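# Stand the fallen green post upright in the cyan circle

## Task

Lift the green post that is lying on its side, turn it so it stands on end, and put it down so that its entire base sits within the cyan circle; then let go. It only counts if the post stays standing there by itself once the grippers have released it.

## Robot and tools

Robot: two Franka FR3 arms, called left_arm and right_arm, each with a Robotiq 2F-140 parallel gripper. The names do not refer to the left or right side of any camera image. left_arm's base is at (+0.025, +0.392, 0) m and right_arm's at (-0.029, -0.403, 0) m, each turned slightly about z.

Scene frame: all printed hand poses share one frame. The origin is on the table top midway between the arms, +z is up, +x points out over the table, and left_arm sits on the +y side. Each result line gives every gripper's end_effector_position (metres) and end_effector_quat_wxyz. That position is the point between the pads when they are shut. When shut, the fingertips extend about 33 mm past it; when fully open, about 9 mm. The gripper's fingers point along its own +z, and they open and close along its y. Printed positions can be a little off, especially when an arm is stretched far.

Tool execute_actions, argument actions: a list holding zero or one item. An empty list only reports the current state. A motion item is {"rows": [...], "steps": n}, where n is 1 to 15 control steps of 1/30 s each (15 if omitted). Each row is used for one step, and the final row repeats if there are fewer rows than steps. A wait item is {"steps": n} with n up to 300 and no rows; it counts from the previous result, and your reply time is included. Optional pictures (true/false) chooses whether camera images come back. A refused call sends nothing to the robot.

Each row has exactly 20 numbers, always for both arms: first left_arm's 10, then right_arm's 10. For each arm: 7 absolute joint target angles in radians (waist, shoulder, upper arm roll, elbow, forearm roll, wrist pitch, wrist roll, same order as the Joint positions line), then gripper position, force_limit, speed, each in [-1, 1]. Joint ranges: waist -2.744..2.744, shoulder -1.784..1.784, upper arm roll -2.901..2.901, elbow -3.042..-0.152, forearm roll -2.807..2.807, wrist pitch 0.544..4.517, wrist roll -3.016..3.016. Targets more than 0.018 rad beyond a range end (and beyond the current angle) are refused. The true end may differ by up to 0.018 rad, and targets past it are clipped; a "joint sent to its limit" note may refer to an earlier action.

Motion is rate-limited. Every step, each joint's target is held within a lead of its measured angle: 0.248 rad for the first four joints, 0.677 for forearm roll, 0.715 for wrist pitch, 1.54 for wrist roll. If the targets would move the hand more than 70 mm from where it is, they are all scaled back. So large moves need several calls. Between calls the arms keep heading to the last row sent, until they settle or a step is HELD.

Gripper numbers: position +1 is fully open (140 mm), the pads touch near -0.8, and -1 closes until blocked. force_limit maps to roughly 14 N at -1, 60 N at 0, 107 N at +1. speed maps to about 30, 140, 250 mm/s at -1, 0, +1. To keep a gripper unchanged, resend its previous three numbers; a 0 is a real command. Closing pushes the fingertips about 24 mm further from the arm, so keep that clearance above the table.

Result lines: object_status 0 moving, 1 blocked while opening, 2 blocked while closing (a grip), 3 reached target or pads touching (a thin part may still be held). After closing with -1, confirm status 2. To squeeze harder while gripping, raise force_limit and switch position between -1 and -0.98. position_measured is in counts, 3 fully open to 230 pads touching, not linear. Joint positions and velocities come per arm in joint order. Joint torques and External joint torques are noisy estimates that include friction and held weight. "joint command not followed" means a clearance check altered joint targets; HELD marks steps where your row was partly not sent. MOTOR HEAT warnings precede an over-temperature stop that brakes the arm.

Avoid: torque at or above the load limit (85 N m for the first four joints, 11 N m for the last three) or an outside force of 85 N on an arm, its tool or its load; either stops that arm for 10 s and drops the rest of the call. Do not let the arms collide or press on each other. Do not drop, slam or shove objects, and never push anything off the table. A part you hold may be tugged briefly, and loose items may be nudged.

zoom_image: camera (cam_high, cam_low, cam_left_wrist, cam_right_wrist) and region [x0, y0, x1, y1] in pixels of that camera's latest image, origin top-left, at most 504 by 504. All four cameras give 672x504 images, in that order. Wrist cameras sit on the gripper base and may be offset or tilted somewhat.

read_manual: optional section, only "licences"; returns licence text and moves nothing.

finished_scene: scene, the number of the current scene. Answering without any tool call ends everything.

Each tool is called after "Call:" as a command line: name --argument value for each argument, lists and objects as JSON in quotes; but a table of rows of numbers goes row by row, as --pt "numbers of a row", without its own name.

## Session

Call:
execute_actions --actions '[]'

Scene clock: 0.00 s of 3900.00 s.
left_arm: end_effector_position=(+0.2497, +0.6249, +0.2154) position_measured=3 object_status=3 end_effector_quat_wxyz=(+0.553, +0.574, +0.374, +0.475) | right_arm: end_effector_position=(+0.5169, -0.3595, +0.3979) position_measured=3 object_status=3 end_effector_quat_wxyz=(+0.005, +0.936, -0.351, -0.020)
Joint positions: left_arm=[ 1.642  0.186  0.303 -2.692 -1.048  1.321 -0.074] | right_arm=[ 0.003  0.012 -0.002 -1.587  0.007  1.558 -0.779]
Joint velocities: left_arm=[-0.001  0.     0.     0.001  0.     0.    -0.001] | right_arm=[ 0.001  0.     0.     0.    -0.001  0.002  0.001]
Joint torques (N m, as the joint torque sensors report them, + toward a larger angle): no reading
External joint torques (N m, as the arm's controller estimates them; a push from outside toward a larger angle lowers the number): no reading

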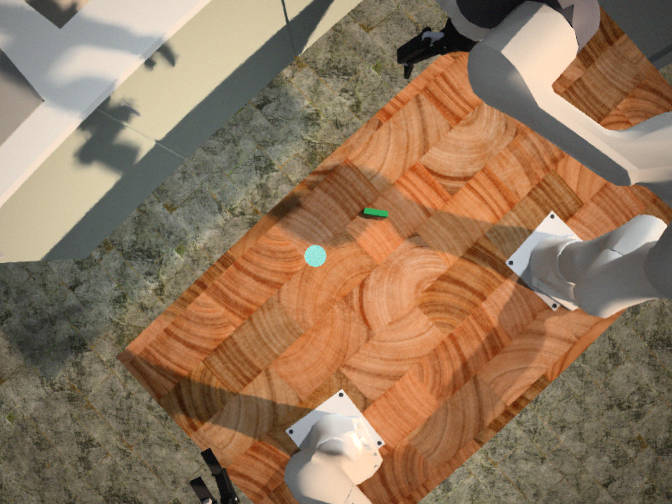

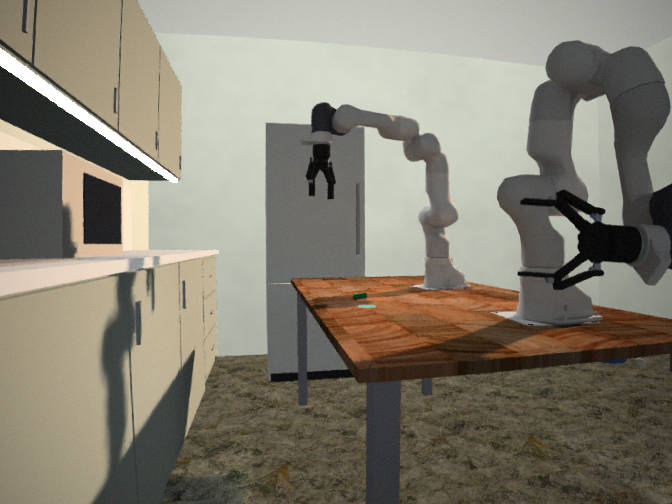

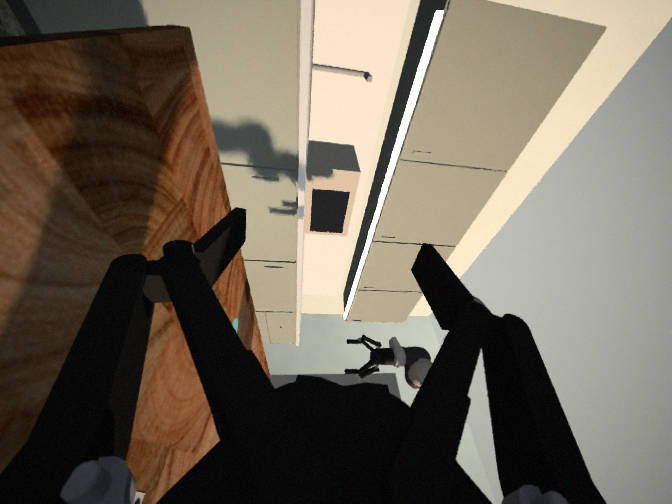

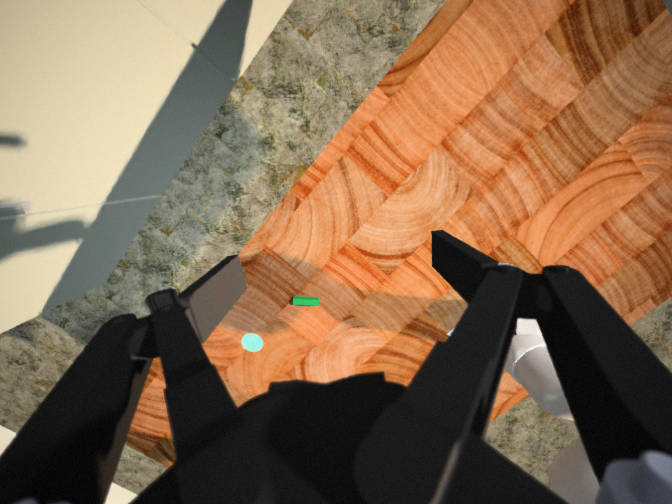

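Call:
execute_actions --actions '[{"rows":[[1.642,0.186,0.303,-2.692,-1.048,1.321,-0.074,1,0,0,0.49,-0.054,0,-2.326,0,2.272,-1.571,0.2,-0.3,0]]}]' --pictures false

Call:
execute_actions --actions '[{"steps":30}]'

Scene clock: 34.67 s of 3900.00 s.
left_arm: end_effector_position=(+0.2497, +0.6249, +0.2154) position_measured=3 object_status=3 end_effector_quat_wxyz=(+0.553, +0.574, +0.374, +0.475) | right_arm: end_effector_position=(+0.4608, -0.1474, +0.2494) position_measured=103 object_status=0 end_effector_quat_wxyz=(-0.012, +0.999, +0.033, +0.020)
Joint positions: left_arm=[ 1.642  0.186  0.303 -2.692 -1.048  1.321 -0.074] | right_arm=[ 0.406 -0.048 -0.001 -2.06   0.005  2.057 -1.16 ]
Joint velocities: left_arm=[ 0.001  0.    -0.     0.     0.    -0.    -0.   ] | right_arm=[ 0.629 -0.034  0.092 -1.364 -0.001  0.716 -0.793]
Joint torques (N m, as the joint torque sensors report them, + toward a larger angle): left_arm=[ -0.39 -23.78  -0.16  10.12  -0.31  -2.53  -0.12] | right_arm=[ -6.22 -29.95  -5.1   26.95  -0.12   3.69  -0.4 ]
External joint torques (N m, as the arm's controller estimates them; a push from outside toward a larger angle lowers the number): left_arm=[-0.37 -0.53 -0.95  0.39  0.14 -0.05 -0.18] | right_arm=[ 0.28 -1.34  1.42 -0.6  -0.62  0.67 -0.43]
Steps of this call (steps 1 to 90: nothing new was sent; then 31.17 s passed at rest; steps 91 to 105: all 15 steps of this action). Readings (joint positions | what the end effector reports):
91: left_arm=[1.642 0.186 0.303 -2.692 -1.048 1.321 -0.074] | right_arm=[0.018 0.004 -0.010 -1.607 0.006 1.595 -0.802] | left_arm position_measured=3 object_status=3 | right_arm position_measured=3 object_status=0
92: left_arm=[1.642 0.186 0.303 -2.692 -1.048 1.321 -0.074] | right_arm=[0.039 -0.005 -0.014 -1.633 0.005 1.637 -0.829] | left_arm position_measured=3 object_status=3 | right_arm position_measured=9 object_status=0
94: left_arm=[1.642 0.186 0.303 -2.692 -1.048 1.321 -0.074] | right_arm=[0.090 -0.017 -0.014 -1.685 0.005 1.716 -0.882] | left_arm position_measured=3 object_status=3 | right_arm position_measured=24 object_status=0
98: left_arm=[1.642 0.186 0.303 -2.692 -1.048 1.321 -0.074] | right_arm=[0.206 -0.032 -0.011 -1.801 0.005 1.855 -0.983] | left_arm position_measured=3 object_status=3 | right_arm position_measured=54 object_status=0
105: the state above

Scene clock: 35.67 s of 3900.00 s.
left_arm: end_effector_position=(+0.2497, +0.6249, +0.2154) position_measured=3 object_status=3 end_effector_quat_wxyz=(+0.553, +0.574, +0.374, +0.475) | right_arm: end_effector_position=(+0.3936, -0.1354, +0.1494) position_measured=104 object_status=3 end_effector_quat_wxyz=(-0.001, +0.964, +0.266, -0.002)
Joint positions: left_arm=[ 1.642  0.186  0.303 -2.692 -1.048  1.321 -0.074] | right_arm=[ 0.488 -0.052  0.002 -2.324  0.003  2.269 -1.547]
Joint velocities: left_arm=[-0.001 -0.001  0.001  0.     0.001  0.     0.   ] | right_arm=[-0.002  0.     0.001 -0.002 -0.001  0.005 -0.052]
Joint torques (N m, as the joint torque sensors report them, + toward a larger angle): left_arm=[  0.53 -23.85   0.38  10.96  -0.22  -2.57  -0.03] | right_arm=[ -0.13 -29.43  -1.67  22.12  -0.1    2.97  -0.37]
External joint torques (N m, as the arm's controller estimates them; a push from outside toward a larger angle lowers the number): left_arm=[ 0.48 -0.54 -0.48  1.18  0.23 -0.09 -0.09] | right_arm=[-0.04 -1.04 -1.53 -0.31 -0.77  0.46 -0.38]
Steps of this call (steps 1 to 30: the robot went on to your last target). Readings (joint positions | what the end effector reports):
1: left_arm=[1.642 0.186 0.303 -2.692 -1.048 1.321 -0.074] | right_arm=[0.426 -0.050 0.002 -2.107 0.005 2.081 -1.186] | left_arm position_measured=3 object_status=3 | right_arm position_measured=104 object_status=0
2: left_arm=[1.642 0.186 0.303 -2.692 -1.048 1.321 -0.074] | right_arm=[0.442 -0.050 0.003 -2.156 0.005 2.106 -1.214] | left_arm position_measured=3 object_status=3 | right_arm position_measured=104 object_status=0
4: left_arm=[1.642 0.186 0.303 -2.692 -1.048 1.321 -0.074] | right_arm=[0.470 -0.049 0.004 -2.251 0.004 2.157 -1.281] | left_arm position_measured=3 object_status=3 | right_arm position_measured=104 object_status=0
8: left_arm=[1.642 0.186 0.303 -2.692 -1.048 1.321 -0.074] | right_arm=[0.487 -0.042 0.005 -2.318 0.003 2.213 -1.381] | left_arm position_measured=3 object_status=3 | right_arm position_measured=104 object_status=3
30: the state above

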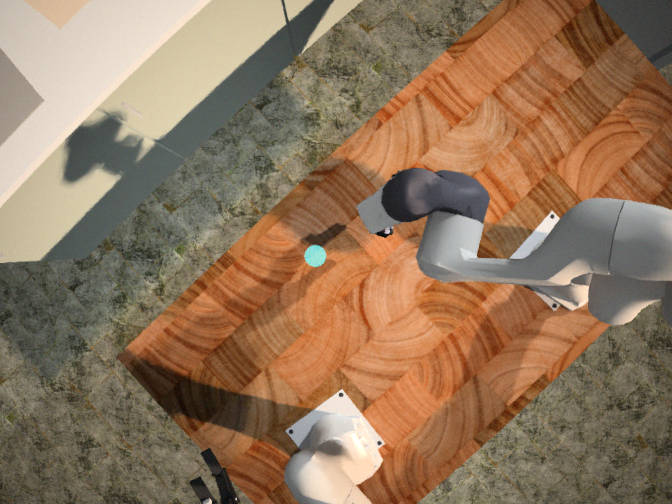

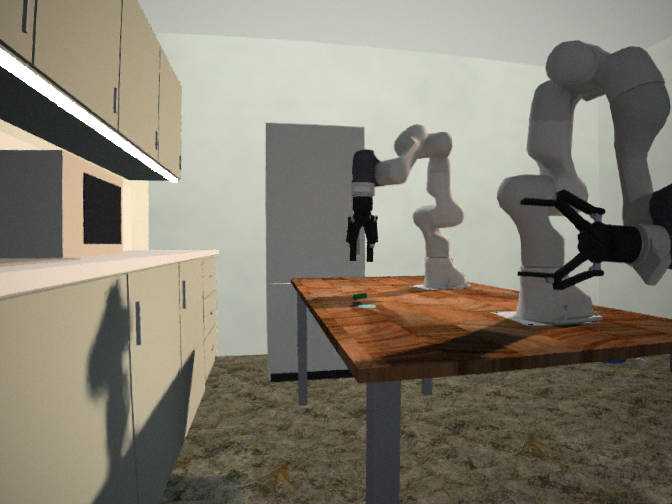

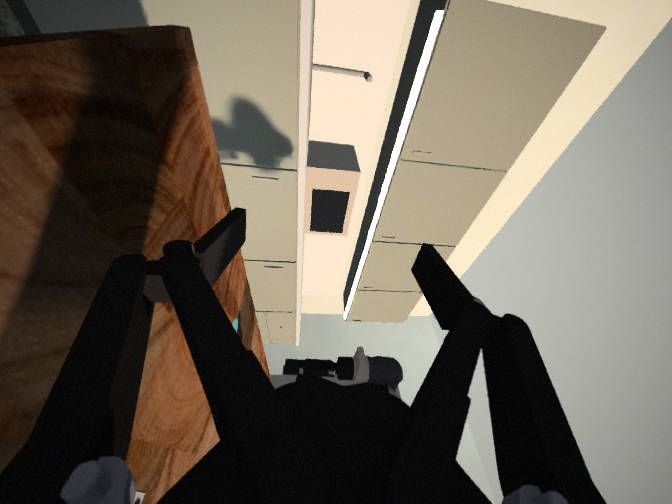

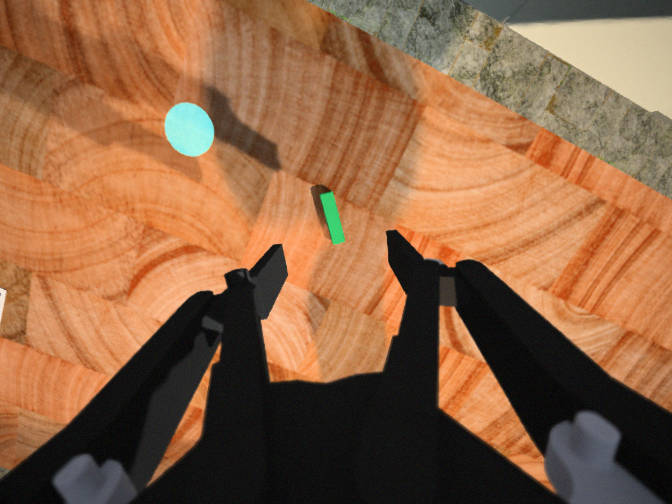

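Call:
execute_actions --actions '[{"rows":[[1.642,0.186,0.303,-2.692,-1.048,1.321,-0.074,1,0,0,0.49,0.25,0,-1.95,0,1.9,-1.571,-0.1,-0.3,0]]}]' --pictures false

Call:
execute_actions --actions '[{"rows":[[1.642,0.186,0.303,-2.692,-1.048,1.321,-0.074,1,0,0,0.49,0.557,0,-1.647,0,1.704,-1.571,-0.1,-0.3,0]]}]' --pictures false

Call:
execute_actions --actions '[{"steps":20}]'

Scene clock: 49.10 s of 3900.00 s.
left_arm: end_effector_position=(+0.2497, +0.6249, +0.2154) position_measured=3 object_status=3 end_effector_quat_wxyz=(+0.553, +0.574, +0.374, +0.475) | right_arm: end_effector_position=(+0.4045, -0.1283, +0.1285) position_measured=141 object_status=3 end_effector_quat_wxyz=(+0.038, +0.952, +0.272, -0.134)
Joint positions: left_arm=[ 1.642  0.186  0.303 -2.692 -1.048  1.321 -0.074] | right_arm=[ 0.489  0.249  0.002 -1.953  0.002  1.922 -1.564]
Joint velocities: left_arm=[ 0.     0.    -0.    -0.001 -0.     0.001  0.001] | right_arm=[ 0.001  0.001  0.     0.015  0.    -0.12  -0.   ]
Joint torques (N m, as the joint torque sensors report them, + toward a larger angle): left_arm=[ -0.17 -22.79   0.13   9.35  -0.21  -2.62  -0.01] | right_arm=[ -0.29 -36.8   -0.87  25.02   0.12   1.55  -0.34]
External joint torques (N m, as the arm's controller estimates them; a push from outside toward a larger angle lowers the number): left_arm=[-0.21  0.42 -0.71 -0.32  0.23 -0.13 -0.06] | right_arm=[-0.33  1.34 -1.17  2.84 -0.59 -0.21 -0.33]
Steps of this call (steps 1 to 30: the robot went on to your last target; steps 31 to 90: nothing new was sent; then 9.93 s passed at rest; steps 91 to 105: all 15 steps of this action). Readings (joint positions | what the end effector reports):
91: left_arm=[1.642 0.186 0.303 -2.692 -1.048 1.321 -0.074] | right_arm=[0.489 -0.011 0.002 -2.265 0.002 2.209 -1.564] | left_arm position_measured=3 object_status=3 | right_arm position_measured=104 object_status=0
92: left_arm=[1.642 0.186 0.303 -2.692 -1.048 1.321 -0.074] | right_arm=[0.489 0.059 0.002 -2.180 0.002 2.156 -1.564] | left_arm position_measured=3 object_status=3 | right_arm position_measured=110 object_status=0
94: left_arm=[1.642 0.186 0.303 -2.692 -1.048 1.321 -0.074] | right_arm=[0.489 0.173 0.002 -2.053 0.002 2.075 -1.564] | left_arm position_measured=3 object_status=3 | right_arm position_measured=125 object_status=0
98: left_arm=[1.642 0.186 0.303 -2.692 -1.048 1.321 -0.074] | right_arm=[0.489 0.245 0.002 -1.975 0.002 1.981 -1.564] | left_arm position_measured=3 object_status=3 | right_arm position_measured=141 object_status=0
105: the state above

Scene clock: 49.60 s of 3900.00 s.
left_arm: end_effector_position=(+0.2497, +0.6249, +0.2154) position_measured=3 object_status=3 end_effector_quat_wxyz=(+0.553, +0.574, +0.374, +0.475) | right_arm: end_effector_position=(+0.4118, -0.1235, +0.0718) position_measured=141 object_status=3 end_effector_quat_wxyz=(+0.068, +0.932, +0.266, -0.235)
Joint positions: left_arm=[ 1.642  0.186  0.303 -2.692 -1.048  1.321 -0.074] | right_arm=[ 0.489  0.56   0.001 -1.651  0.001  1.717 -1.564]
Joint velocities: left_arm=[ 0.     0.002 -0.     0.001  0.002 -0.001 -0.   ] | right_arm=[-0.    -0.026 -0.001  0.031 -0.001 -0.062  0.001]
Joint torques (N m, as the joint torque sensors report them, + toward a larger angle): left_arm=[ -0.58 -23.28   0.54   9.88  -0.35  -2.46  -0.15] | right_arm=[ -1.1  -45.51  -0.47  24.47   0.3    0.79  -0.37]
External joint torques (N m, as the arm's controller estimates them; a push from outside toward a larger angle lowers the number): left_arm=[-0.55 -0.09 -0.25  0.17  0.09  0.02 -0.2 ] | right_arm=[-1.02 -0.52 -0.95  3.75 -0.39 -0.2  -0.35]
Steps of this call (steps 1 to 15: all 15 steps of this action). Readings (joint positions | what the end effector reports):
1: left_arm=[1.642 0.186 0.303 -2.692 -1.048 1.321 -0.074] | right_arm=[0.489 0.289 0.002 -1.891 0.001 1.875 -1.564] | left_arm position_measured=3 object_status=3 | right_arm position_measured=141 object_status=3
2: left_arm=[1.642 0.186 0.303 -2.692 -1.048 1.321 -0.074] | right_arm=[0.489 0.356 0.002 -1.807 0.001 1.847 -1.564] | left_arm position_measured=3 object_status=3 | right_arm position_measured=141 object_status=3
4: left_arm=[1.642 0.186 0.303 -2.692 -1.048 1.321 -0.074] | right_arm=[0.489 0.463 0.002 -1.711 0.001 1.807 -1.564] | left_arm position_measured=3 object_status=3 | right_arm position_measured=141 object_status=3
8: left_arm=[1.642 0.186 0.303 -2.692 -1.048 1.321 -0.074] | right_arm=[0.489 0.557 0.001 -1.669 0.001 1.751 -1.564] | left_arm position_measured=3 object_status=3 | right_arm position_measured=141 object_status=3
15: the state above

Scene clock: 50.27 s of 3900.00 s.
left_arm: end_effector_position=(+0.2497, +0.6249, +0.2154) position_measured=3 object_status=3 end_effector_quat_wxyz=(+0.553, +0.574, +0.374, +0.475) | right_arm: end_effector_position=(+0.4098, -0.1247, +0.0736) position_measured=141 object_status=3 end_effector_quat_wxyz=(+0.069, +0.932, +0.266, -0.238)
Joint positions: left_arm=[ 1.642  0.186  0.303 -2.692 -1.048  1.321 -0.074] | right_arm=[ 0.489  0.559  0.001 -1.649  0.001  1.706 -1.564]
Joint velocities: left_arm=[ 0.001 -0.     0.001  0.001 -0.001 -0.     0.   ] | right_arm=[-0.002  0.001  0.     0.001  0.001 -0.001  0.001]
Joint torques (N m, as the joint torque sensors report them, + toward a larger angle): left_arm=[ -0.08 -23.36   0.35  10.36  -0.28  -2.49  -0.11] | right_arm=[ -0.68 -46.4   -0.31  24.5    0.3    0.91  -0.34]
External joint torques (N m, as the arm's controller estimates them; a push from outside toward a larger angle lowers the number): left_arm=[-0.08 -0.15 -0.46  0.63  0.17 -0.01 -0.16] | right_arm=[-0.46  0.1  -0.69  2.89 -0.4  -0.14 -0.33]
Steps of this call (steps 1 to 20: the robot went on to your last target). Readings (joint positions | what the end effector reports):
1: left_arm=[1.642 0.186 0.303 -2.692 -1.048 1.321 -0.074] | right_arm=[0.489 0.559 0.001 -1.650 0.001 1.715 -1.564] | left_arm position_measured=3 object_status=3 | right_arm position_measured=141 object_status=3
2: left_arm=[1.642 0.186 0.303 -2.692 -1.048 1.321 -0.074] | right_arm=[0.489 0.559 0.001 -1.649 0.001 1.714 -1.564] | left_arm position_measured=3 object_status=3 | right_arm position_measured=141 object_status=3
4: left_arm=[1.642 0.186 0.303 -2.692 -1.048 1.321 -0.074] | right_arm=[0.489 0.559 0.001 -1.649 0.001 1.711 -1.564] | left_arm position_measured=3 object_status=3 | right_arm position_measured=141 object_status=3
8: left_arm=[1.642 0.186 0.303 -2.692 -1.048 1.321 -0.074] | right_arm=[0.489 0.559 0.001 -1.649 0.001 1.708 -1.564] | left_arm position_measured=3 object_status=3 | right_arm position_measured=141 object_status=3
20: the state above

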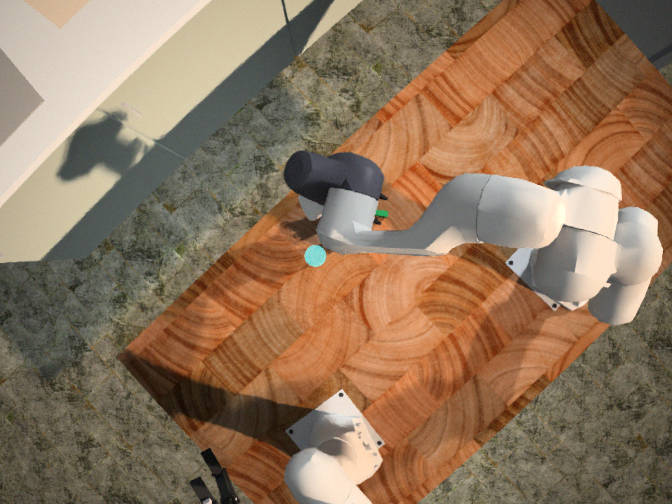

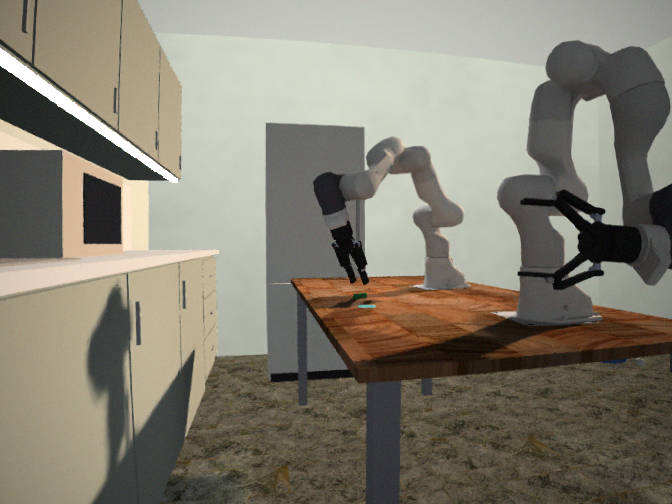

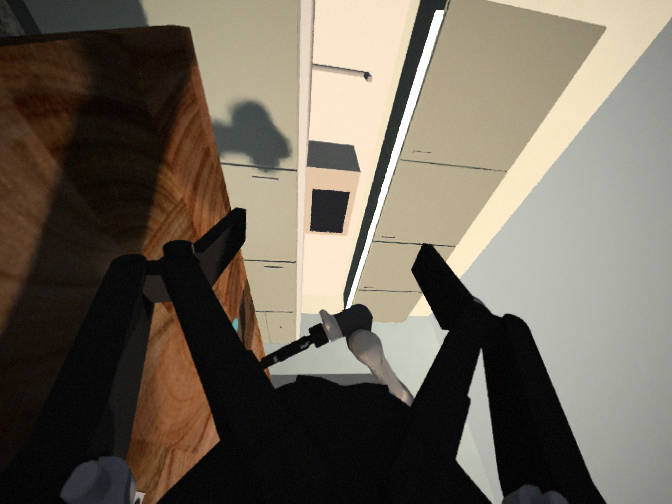

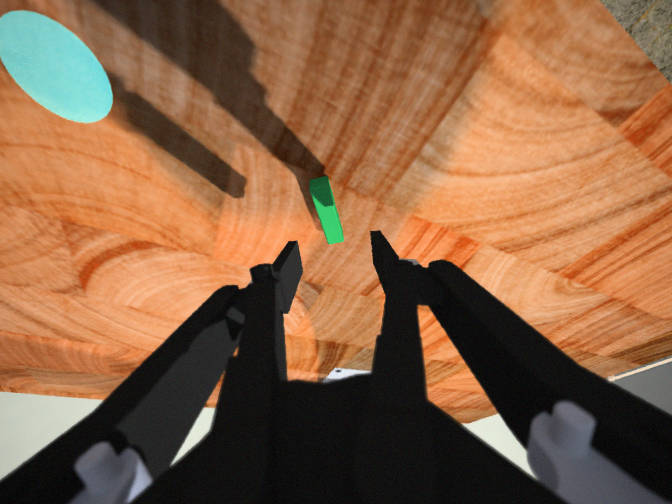

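Call:
execute_actions --actions '[{"rows":[[1.642,0.186,0.303,-2.692,-1.048,1.321,-0.074,1,0,0,0.5,0.59,0,-1.61,0,1.71,-1.578,-0.1,-0.3,0],[1.642,0.186,0.303,-2.692,-1.048,1.321,-0.074,1,0,0,0.5,0.61,0,-1.58,0,1.72,-1.578,-0.1,-0.3,0],[1.642,0.186,0.303,-2.692,-1.048,1.321,-0.074,1,0,0,0.5,0.63,0,-1.557,0,1.728,-1.578,-0.1,-0.3,0],[1.642,0.186,0.303,-2.692,-1.048,1.321,-0.074,1,0,0,0.5,0.65,0,-1.557,0,1.728,-1.578,-0.1,-0.3,0],[1.642,0.186,0.303,-2.692,-1.048,1.321,-0.074,1,0,0,0.5,0.667,0,-1.557,0,1.728,-1.578,-0.1,-0.3,0]]}]'

Call:
zoom_image --camera "cam_low" --region '[310,240,410,320]'

Scene clock: 65.83 s of 3900.00 s.
left_arm: end_effector_position=(+0.2497, +0.6249, +0.2154) position_measured=3 object_status=3 end_effector_quat_wxyz=(+0.553, +0.574, +0.374, +0.475) | right_arm: end_effector_position=(+0.4230, -0.1115, +0.0384) position_measured=141 object_status=3 end_effector_quat_wxyz=(+0.070, +0.929, +0.272, -0.240)
Joint positions: left_arm=[ 1.642  0.186  0.303 -2.692 -1.048  1.321 -0.074] | right_arm=[ 0.498  0.669  0.001 -1.561  0.001  1.724 -1.569]
Joint velocities: left_arm=[-0.    -0.002  0.001 -0.    -0.     0.001  0.001] | right_arm=[-0.001 -0.    -0.001  0.02  -0.     0.011 -0.005]
Joint torques (N m, as the joint torque sensors report them, + toward a larger angle): left_arm=[  0.82 -23.31   0.68   9.8   -0.2   -2.64  -0.08] | right_arm=[  0.1  -49.19   0.42  24.57   0.31   1.5   -0.17]
External joint torques (N m, as the arm's controller estimates them; a push from outside toward a larger angle lowers the number): left_arm=[ 0.79  0.01 -0.16  0.02  0.25 -0.16 -0.14] | right_arm=[ 0.32 -0.91 -0.05  3.65 -0.37  0.54 -0.16]
Steps of this call (steps 1 to 15: the robot went on to your last target; steps 16 to 90: nothing new was sent; then 12.07 s passed at rest; steps 91 to 105: all 15 steps of this action). Readings (joint positions | what the end effector reports):
91: left_arm=[1.642 0.186 0.303 -2.692 -1.048 1.321 -0.074] | right_arm=[0.491 0.564 0.001 -1.640 0.001 1.705 -1.564] | left_arm position_measured=3 object_status=3 | right_arm position_measured=141 object_status=3
92: left_arm=[1.642 0.186 0.303 -2.692 -1.048 1.321 -0.074] | right_arm=[0.492 0.575 0.001 -1.623 0.001 1.707 -1.565] | left_arm position_measured=3 object_status=3 | right_arm position_measured=141 object_status=3
94: left_arm=[1.642 0.186 0.303 -2.692 -1.048 1.321 -0.074] | right_arm=[0.496 0.603 0.001 -1.585 0.001 1.714 -1.566] | left_arm position_measured=3 object_status=3 | right_arm position_measured=141 object_status=3
98: left_arm=[1.642 0.186 0.303 -2.692 -1.048 1.321 -0.074] | right_arm=[0.498 0.653 0.001 -1.564 0.001 1.722 -1.568] | left_arm position_measured=3 object_status=3 | right_arm position_measured=141 object_status=3
105: the state above

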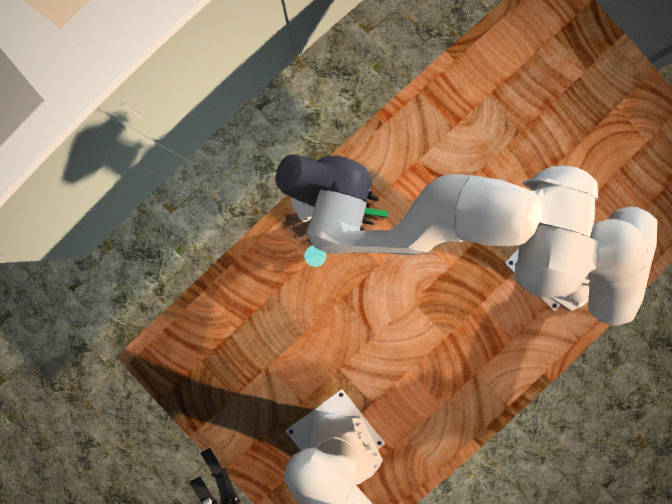

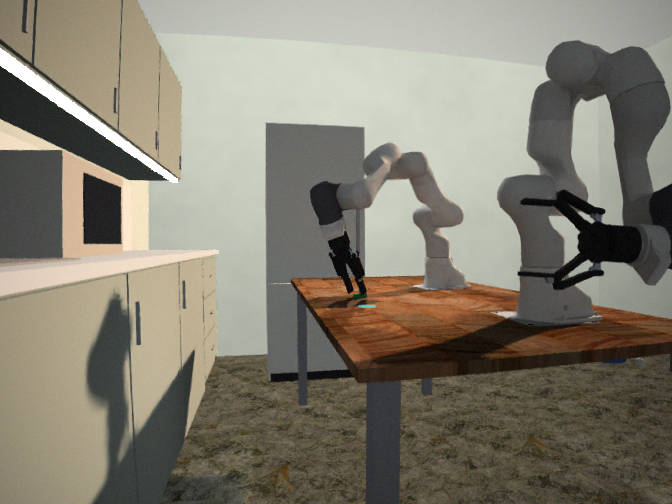

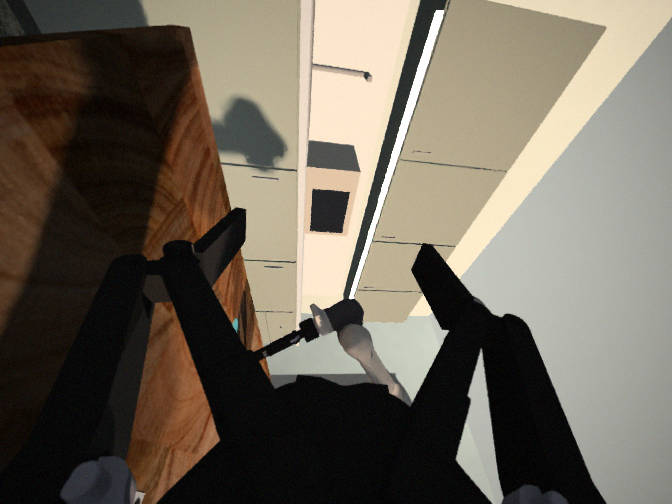

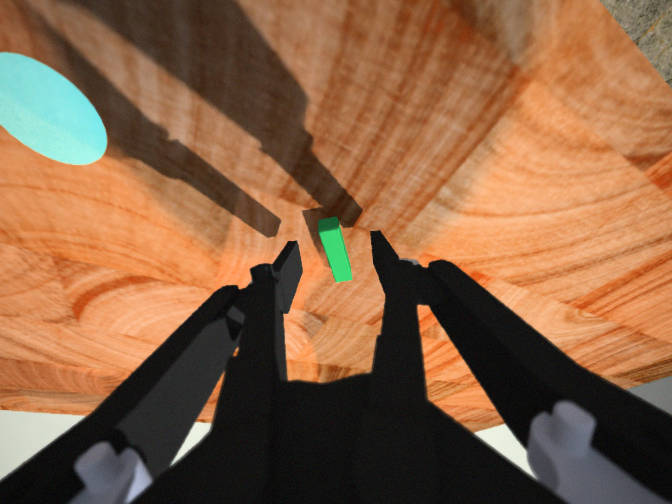

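Region (310, 240, 410, 320) of cam_low's 672x504 image, scaled by 5.040, with more detail than that image has; it fills the top 403 rows of this view, and the rest is white.

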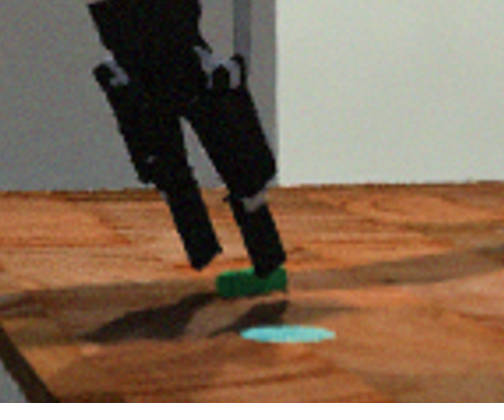

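Call:
execute_actions --actions '[{"rows":[[1.642,0.186,0.303,-2.692,-1.048,1.321,-0.074,1,0,0,0.493,0.632,0,-1.65,0,1.786,-1.578,-0.2,-0.3,-0.5]]}]'

Call:
zoom_image --camera "cam_low" --region '[310,240,410,320]'

Scene clock: 80.97 s of 3900.00 s.
left_arm: end_effector_position=(+0.2497, +0.6249, +0.2154) position_measured=3 object_status=3 end_effector_quat_wxyz=(+0.553, +0.574, +0.374, +0.475) | right_arm: end_effector_position=(+0.4112, -0.1208, +0.0287) position_measured=154 object_status=3 end_effector_quat_wxyz=(+0.069, +0.930, +0.272, -0.238)
Joint positions: left_arm=[ 1.642  0.186  0.303 -2.692 -1.048  1.321 -0.074] | right_arm=[ 0.495  0.635  0.001 -1.647  0.001  1.781 -1.571]
Joint velocities: left_arm=[ 0.001  0.002 -0.001 -0.    -0.001 -0.    -0.001] | right_arm=[-0.    -0.005  0.001 -0.002 -0.001  0.018  0.   ]
Joint torques (N m, as the joint torque sensors report them, + toward a larger angle): left_arm=[ -0.3  -23.17   0.74   9.82  -0.31  -2.66  -0.06] | right_arm=[ -2.33 -49.31   0.31  20.52   0.24   1.59  -0.34]
External joint torques (N m, as the arm's controller estimates them; a push from outside toward a larger angle lowers the number): left_arm=[-0.34 -0.01 -0.11  0.13  0.13 -0.18 -0.11] | right_arm=[-2.5  -2.18 -0.43 -0.09 -0.43  0.6  -0.32]
Steps of this call (steps 1 to 15: the robot went on to your last target; steps 16 to 90: nothing new was sent; then 11.63 s passed at rest; steps 91 to 105: all 15 steps of this action). Readings (joint positions | what the end effector reports):
91: left_arm=[1.642 0.186 0.303 -2.692 -1.048 1.321 -0.074] | right_arm=[0.498 0.659 0.001 -1.580 0.001 1.737 -1.571] | left_arm position_measured=3 object_status=3 | right_arm position_measured=141 object_status=0
92: left_arm=[1.642 0.186 0.303 -2.692 -1.048 1.321 -0.074] | right_arm=[0.497 0.649 0.001 -1.603 0.001 1.745 -1.571] | left_arm position_measured=3 object_status=3 | right_arm position_measured=145 object_status=0
94: left_arm=[1.642 0.186 0.303 -2.692 -1.048 1.321 -0.074] | right_arm=[0.496 0.641 0.001 -1.628 0.001 1.757 -1.571] | left_arm position_measured=3 object_status=3 | right_arm position_measured=153 object_status=0
98: left_arm=[1.642 0.186 0.303 -2.692 -1.048 1.321 -0.074] | right_arm=[0.495 0.638 0.001 -1.645 0.001 1.771 -1.571] | left_arm position_measured=3 object_status=3 | right_arm position_measured=154 object_status=0
105: the state above

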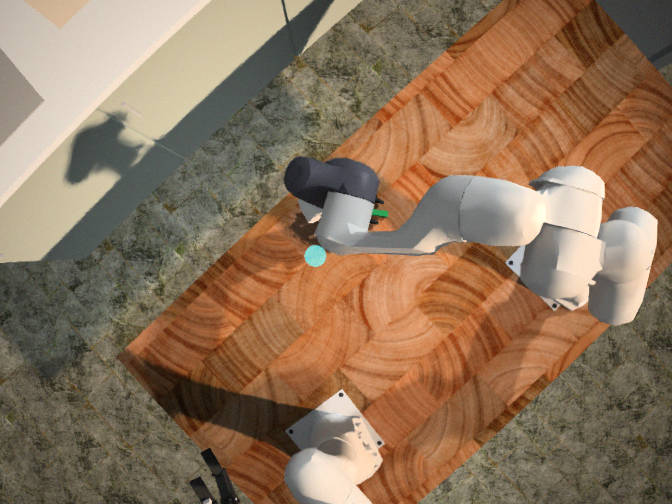

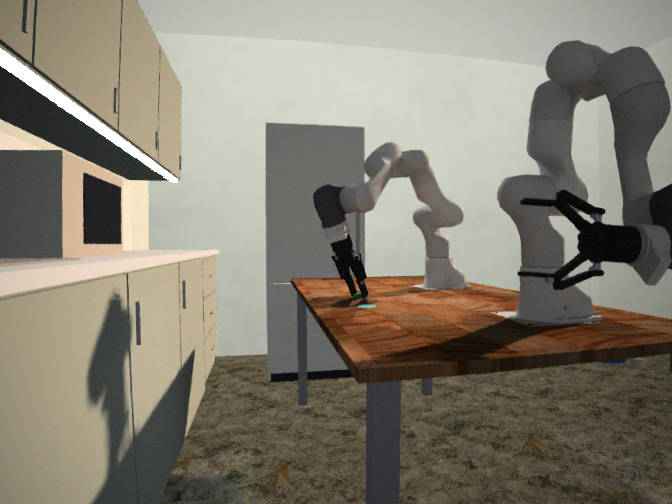

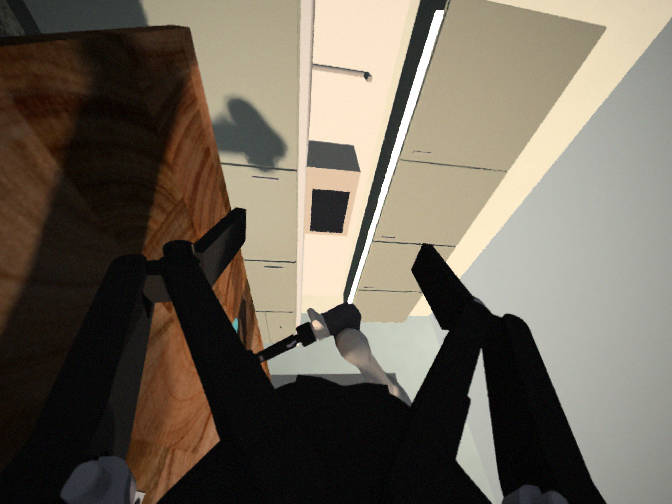

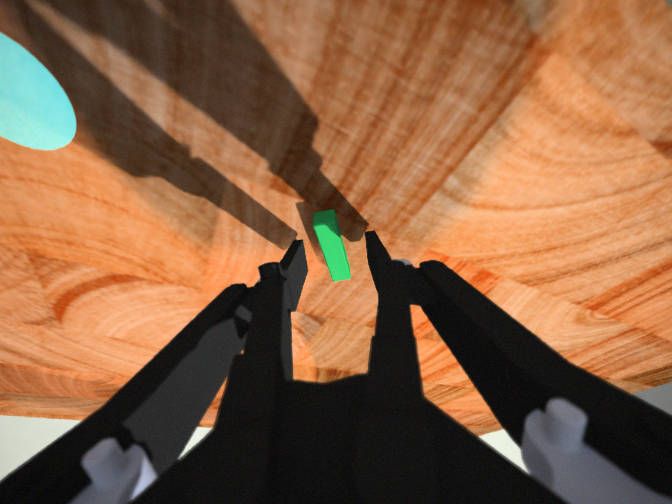

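Region (310, 240, 410, 320) of cam_low's 672x504 image, scaled by 5.040, with more detail than that image has; it fills the top 403 rows of this view, and the rest is white.

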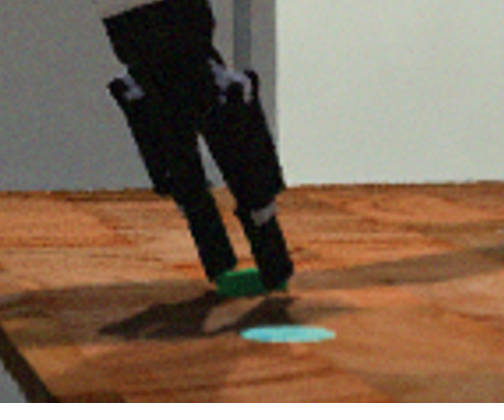

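Down 3 mm more, close.

Call:
execute_actions --actions '[{"rows":[[1.642,0.186,0.303,-2.692,-1.048,1.321,-0.074,1,0,0,0.495,0.641,0,-1.648,0,1.791,-1.578,-1,0,-0.6]]}]' --pictures false

Call:
execute_actions --actions '[{"steps":10}]'

Scene clock: 92.73 s of 3900.00 s.
left_arm: end_effector_position=(+0.2497, +0.6249, +0.2154) position_measured=3 object_status=3 end_effector_quat_wxyz=(+0.553, +0.574, +0.374, +0.475) | right_arm: end_effector_position=(+0.4124, -0.1201, +0.0262) position_measured=209 object_status=0 end_effector_quat_wxyz=(+0.068, +0.930, +0.272, -0.237)
Joint positions: left_arm=[ 1.642  0.186  0.303 -2.692 -1.048  1.321 -0.074] | right_arm=[ 0.495  0.638  0.001 -1.648  0.001  1.788 -1.571]
Joint velocities: left_arm=[ 0.001 -0.    -0.    -0.002 -0.001  0.001  0.001] | right_arm=[-0.002  0.001  0.001 -0.001  0.     0.    -0.   ]
Joint torques (N m, as the joint torque sensors report them, + toward a larger angle): left_arm=[ -0.7  -23.06  -0.1    9.51  -0.25  -2.48  -0.08] | right_arm=[ -1.16 -45.31   0.17  22.3    0.23   1.66  -0.4 ]
External joint torques (N m, as the arm's controller estimates them; a push from outside toward a larger angle lowers the number): left_arm=[-0.69  0.15 -0.89 -0.17  0.2   0.   -0.14] | right_arm=[-1.16  1.88 -0.44  1.71 -0.43  0.65 -0.39]
Steps of this call (steps 1 to 15: the robot went on to your last target; steps 16 to 90: nothing new was sent; then 8.27 s passed at rest; steps 91 to 105: all 15 steps of this action). Readings (joint positions | what the end effector reports):
91: left_arm=[1.642 0.186 0.303 -2.692 -1.048 1.321 -0.074] | right_arm=[0.495 0.635 0.001 -1.648 0.001 1.785 -1.571] | left_arm position_measured=3 object_status=3 | right_arm position_measured=154 object_status=0
92: left_arm=[1.642 0.186 0.303 -2.692 -1.048 1.321 -0.074] | right_arm=[0.495 0.635 0.001 -1.648 0.001 1.785 -1.571] | left_arm position_measured=3 object_status=3 | right_arm position_measured=157 object_status=0
94: left_arm=[1.642 0.186 0.303 -2.692 -1.048 1.321 -0.074] | right_arm=[0.495 0.637 0.001 -1.648 0.001 1.787 -1.571] | left_arm position_measured=3 object_status=3 | right_arm position_measured=165 object_status=0
98: left_arm=[1.642 0.186 0.303 -2.692 -1.048 1.321 -0.074] | right_arm=[0.495 0.638 0.001 -1.648 0.001 1.788 -1.571] | left_arm position_measured=3 object_status=3 | right_arm position_measured=181 object_status=0
105: the state above

Scene clock: 93.07 s of 3900.00 s.
left_arm: end_effector_position=(+0.2497, +0.6249, +0.2154) position_measured=3 object_status=3 end_effector_quat_wxyz=(+0.553, +0.574, +0.374, +0.475) | right_arm: end_effector_position=(+0.4124, -0.1201, +0.0262) position_measured=210 object_status=2 end_effector_quat_wxyz=(+0.068, +0.930, +0.272, -0.237)
Joint positions: left_arm=[ 1.642  0.186  0.303 -2.692 -1.048  1.321 -0.074] | right_arm=[ 0.495  0.638  0.001 -1.648  0.001  1.788 -1.571]
Joint velocities: left_arm=[ 0.     0.    -0.    -0.     0.001 -0.001  0.   ] | right_arm=[ 0.002 -0.001 -0.     0.001  0.001 -0.001 -0.001]
Joint torques (N m, as the joint torque sensors report them, + toward a larger angle): left_arm=[ -0.95 -23.16  -0.21   9.86  -0.16  -2.61  -0.02] | right_arm=[ -1.02 -45.55   0.08  22.05   0.2    1.66  -0.36]
External joint torques (N m, as the arm's controller estimates them; a push from outside toward a larger angle lowers the number): left_arm=[-0.94  0.03 -1.02  0.14  0.29 -0.13 -0.07] | right_arm=[-1.25  2.21 -0.7   1.12 -0.47  0.61 -0.34]
Steps of this call (steps 1 to 10: the robot went on to your last target). Readings (joint positions | what the end effector reports):
1: left_arm=[1.642 0.186 0.303 -2.692 -1.048 1.321 -0.074] | right_arm=[0.495 0.638 0.001 -1.648 0.001 1.788 -1.571] | left_arm position_measured=3 object_status=3 | right_arm position_measured=210 object_status=0
2: left_arm=[1.642 0.186 0.303 -2.692 -1.048 1.321 -0.074] | right_arm=[0.495 0.638 0.001 -1.648 0.001 1.788 -1.571] | left_arm position_measured=3 object_status=3 | right_arm position_measured=210 object_status=0
4: left_arm=[1.642 0.186 0.303 -2.692 -1.048 1.321 -0.074] | right_arm=[0.495 0.638 0.001 -1.648 0.001 1.788 -1.571] | left_arm position_measured=3 object_status=3 | right_arm position_measured=210 object_status=0
8: left_arm=[1.642 0.186 0.303 -2.692 -1.048 1.321 -0.074] | right_arm=[0.495 0.638 0.001 -1.648 0.001 1.788 -1.571] | left_arm position_measured=3 object_status=3 | right_arm position_measured=210 object_status=2
10: the state above

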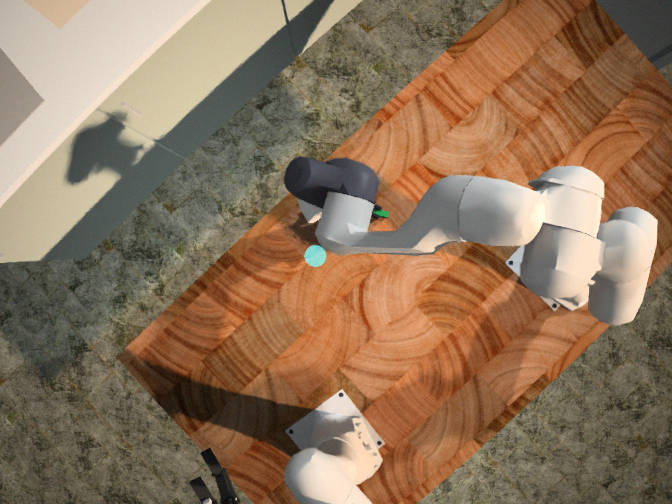

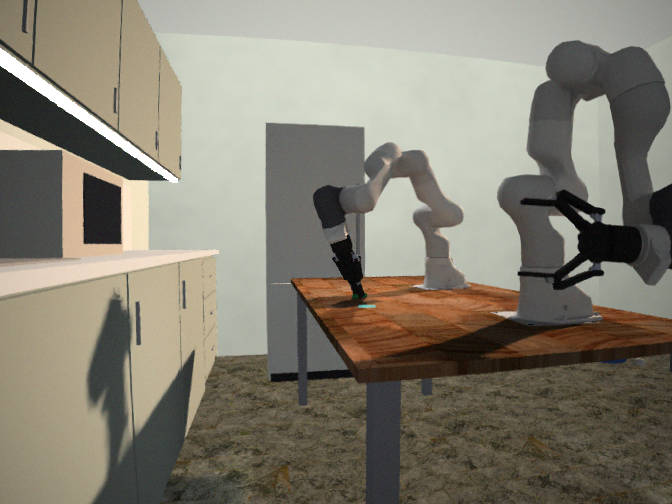

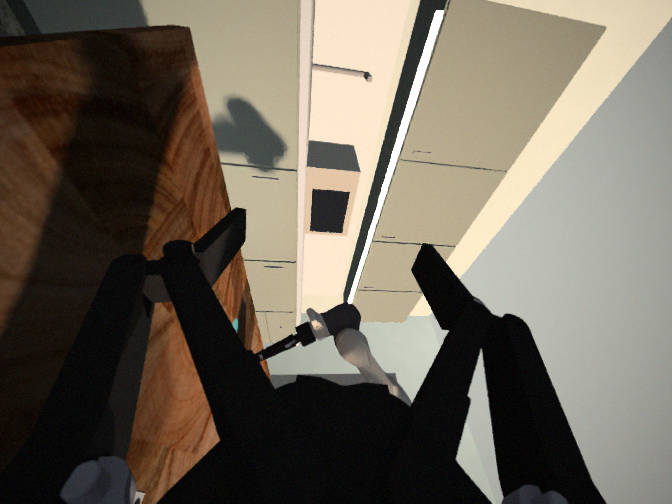

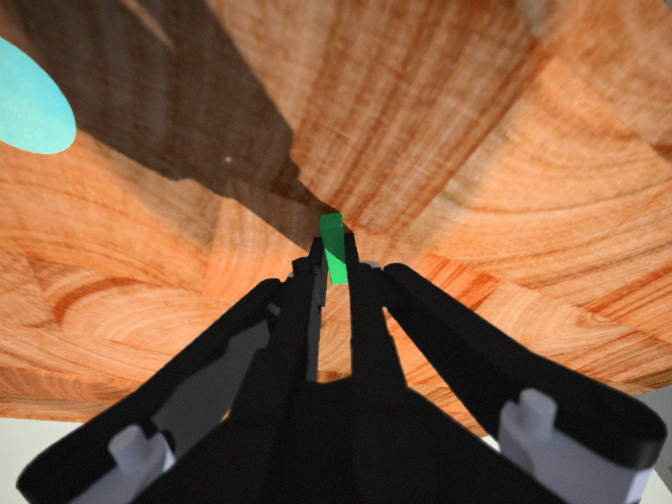

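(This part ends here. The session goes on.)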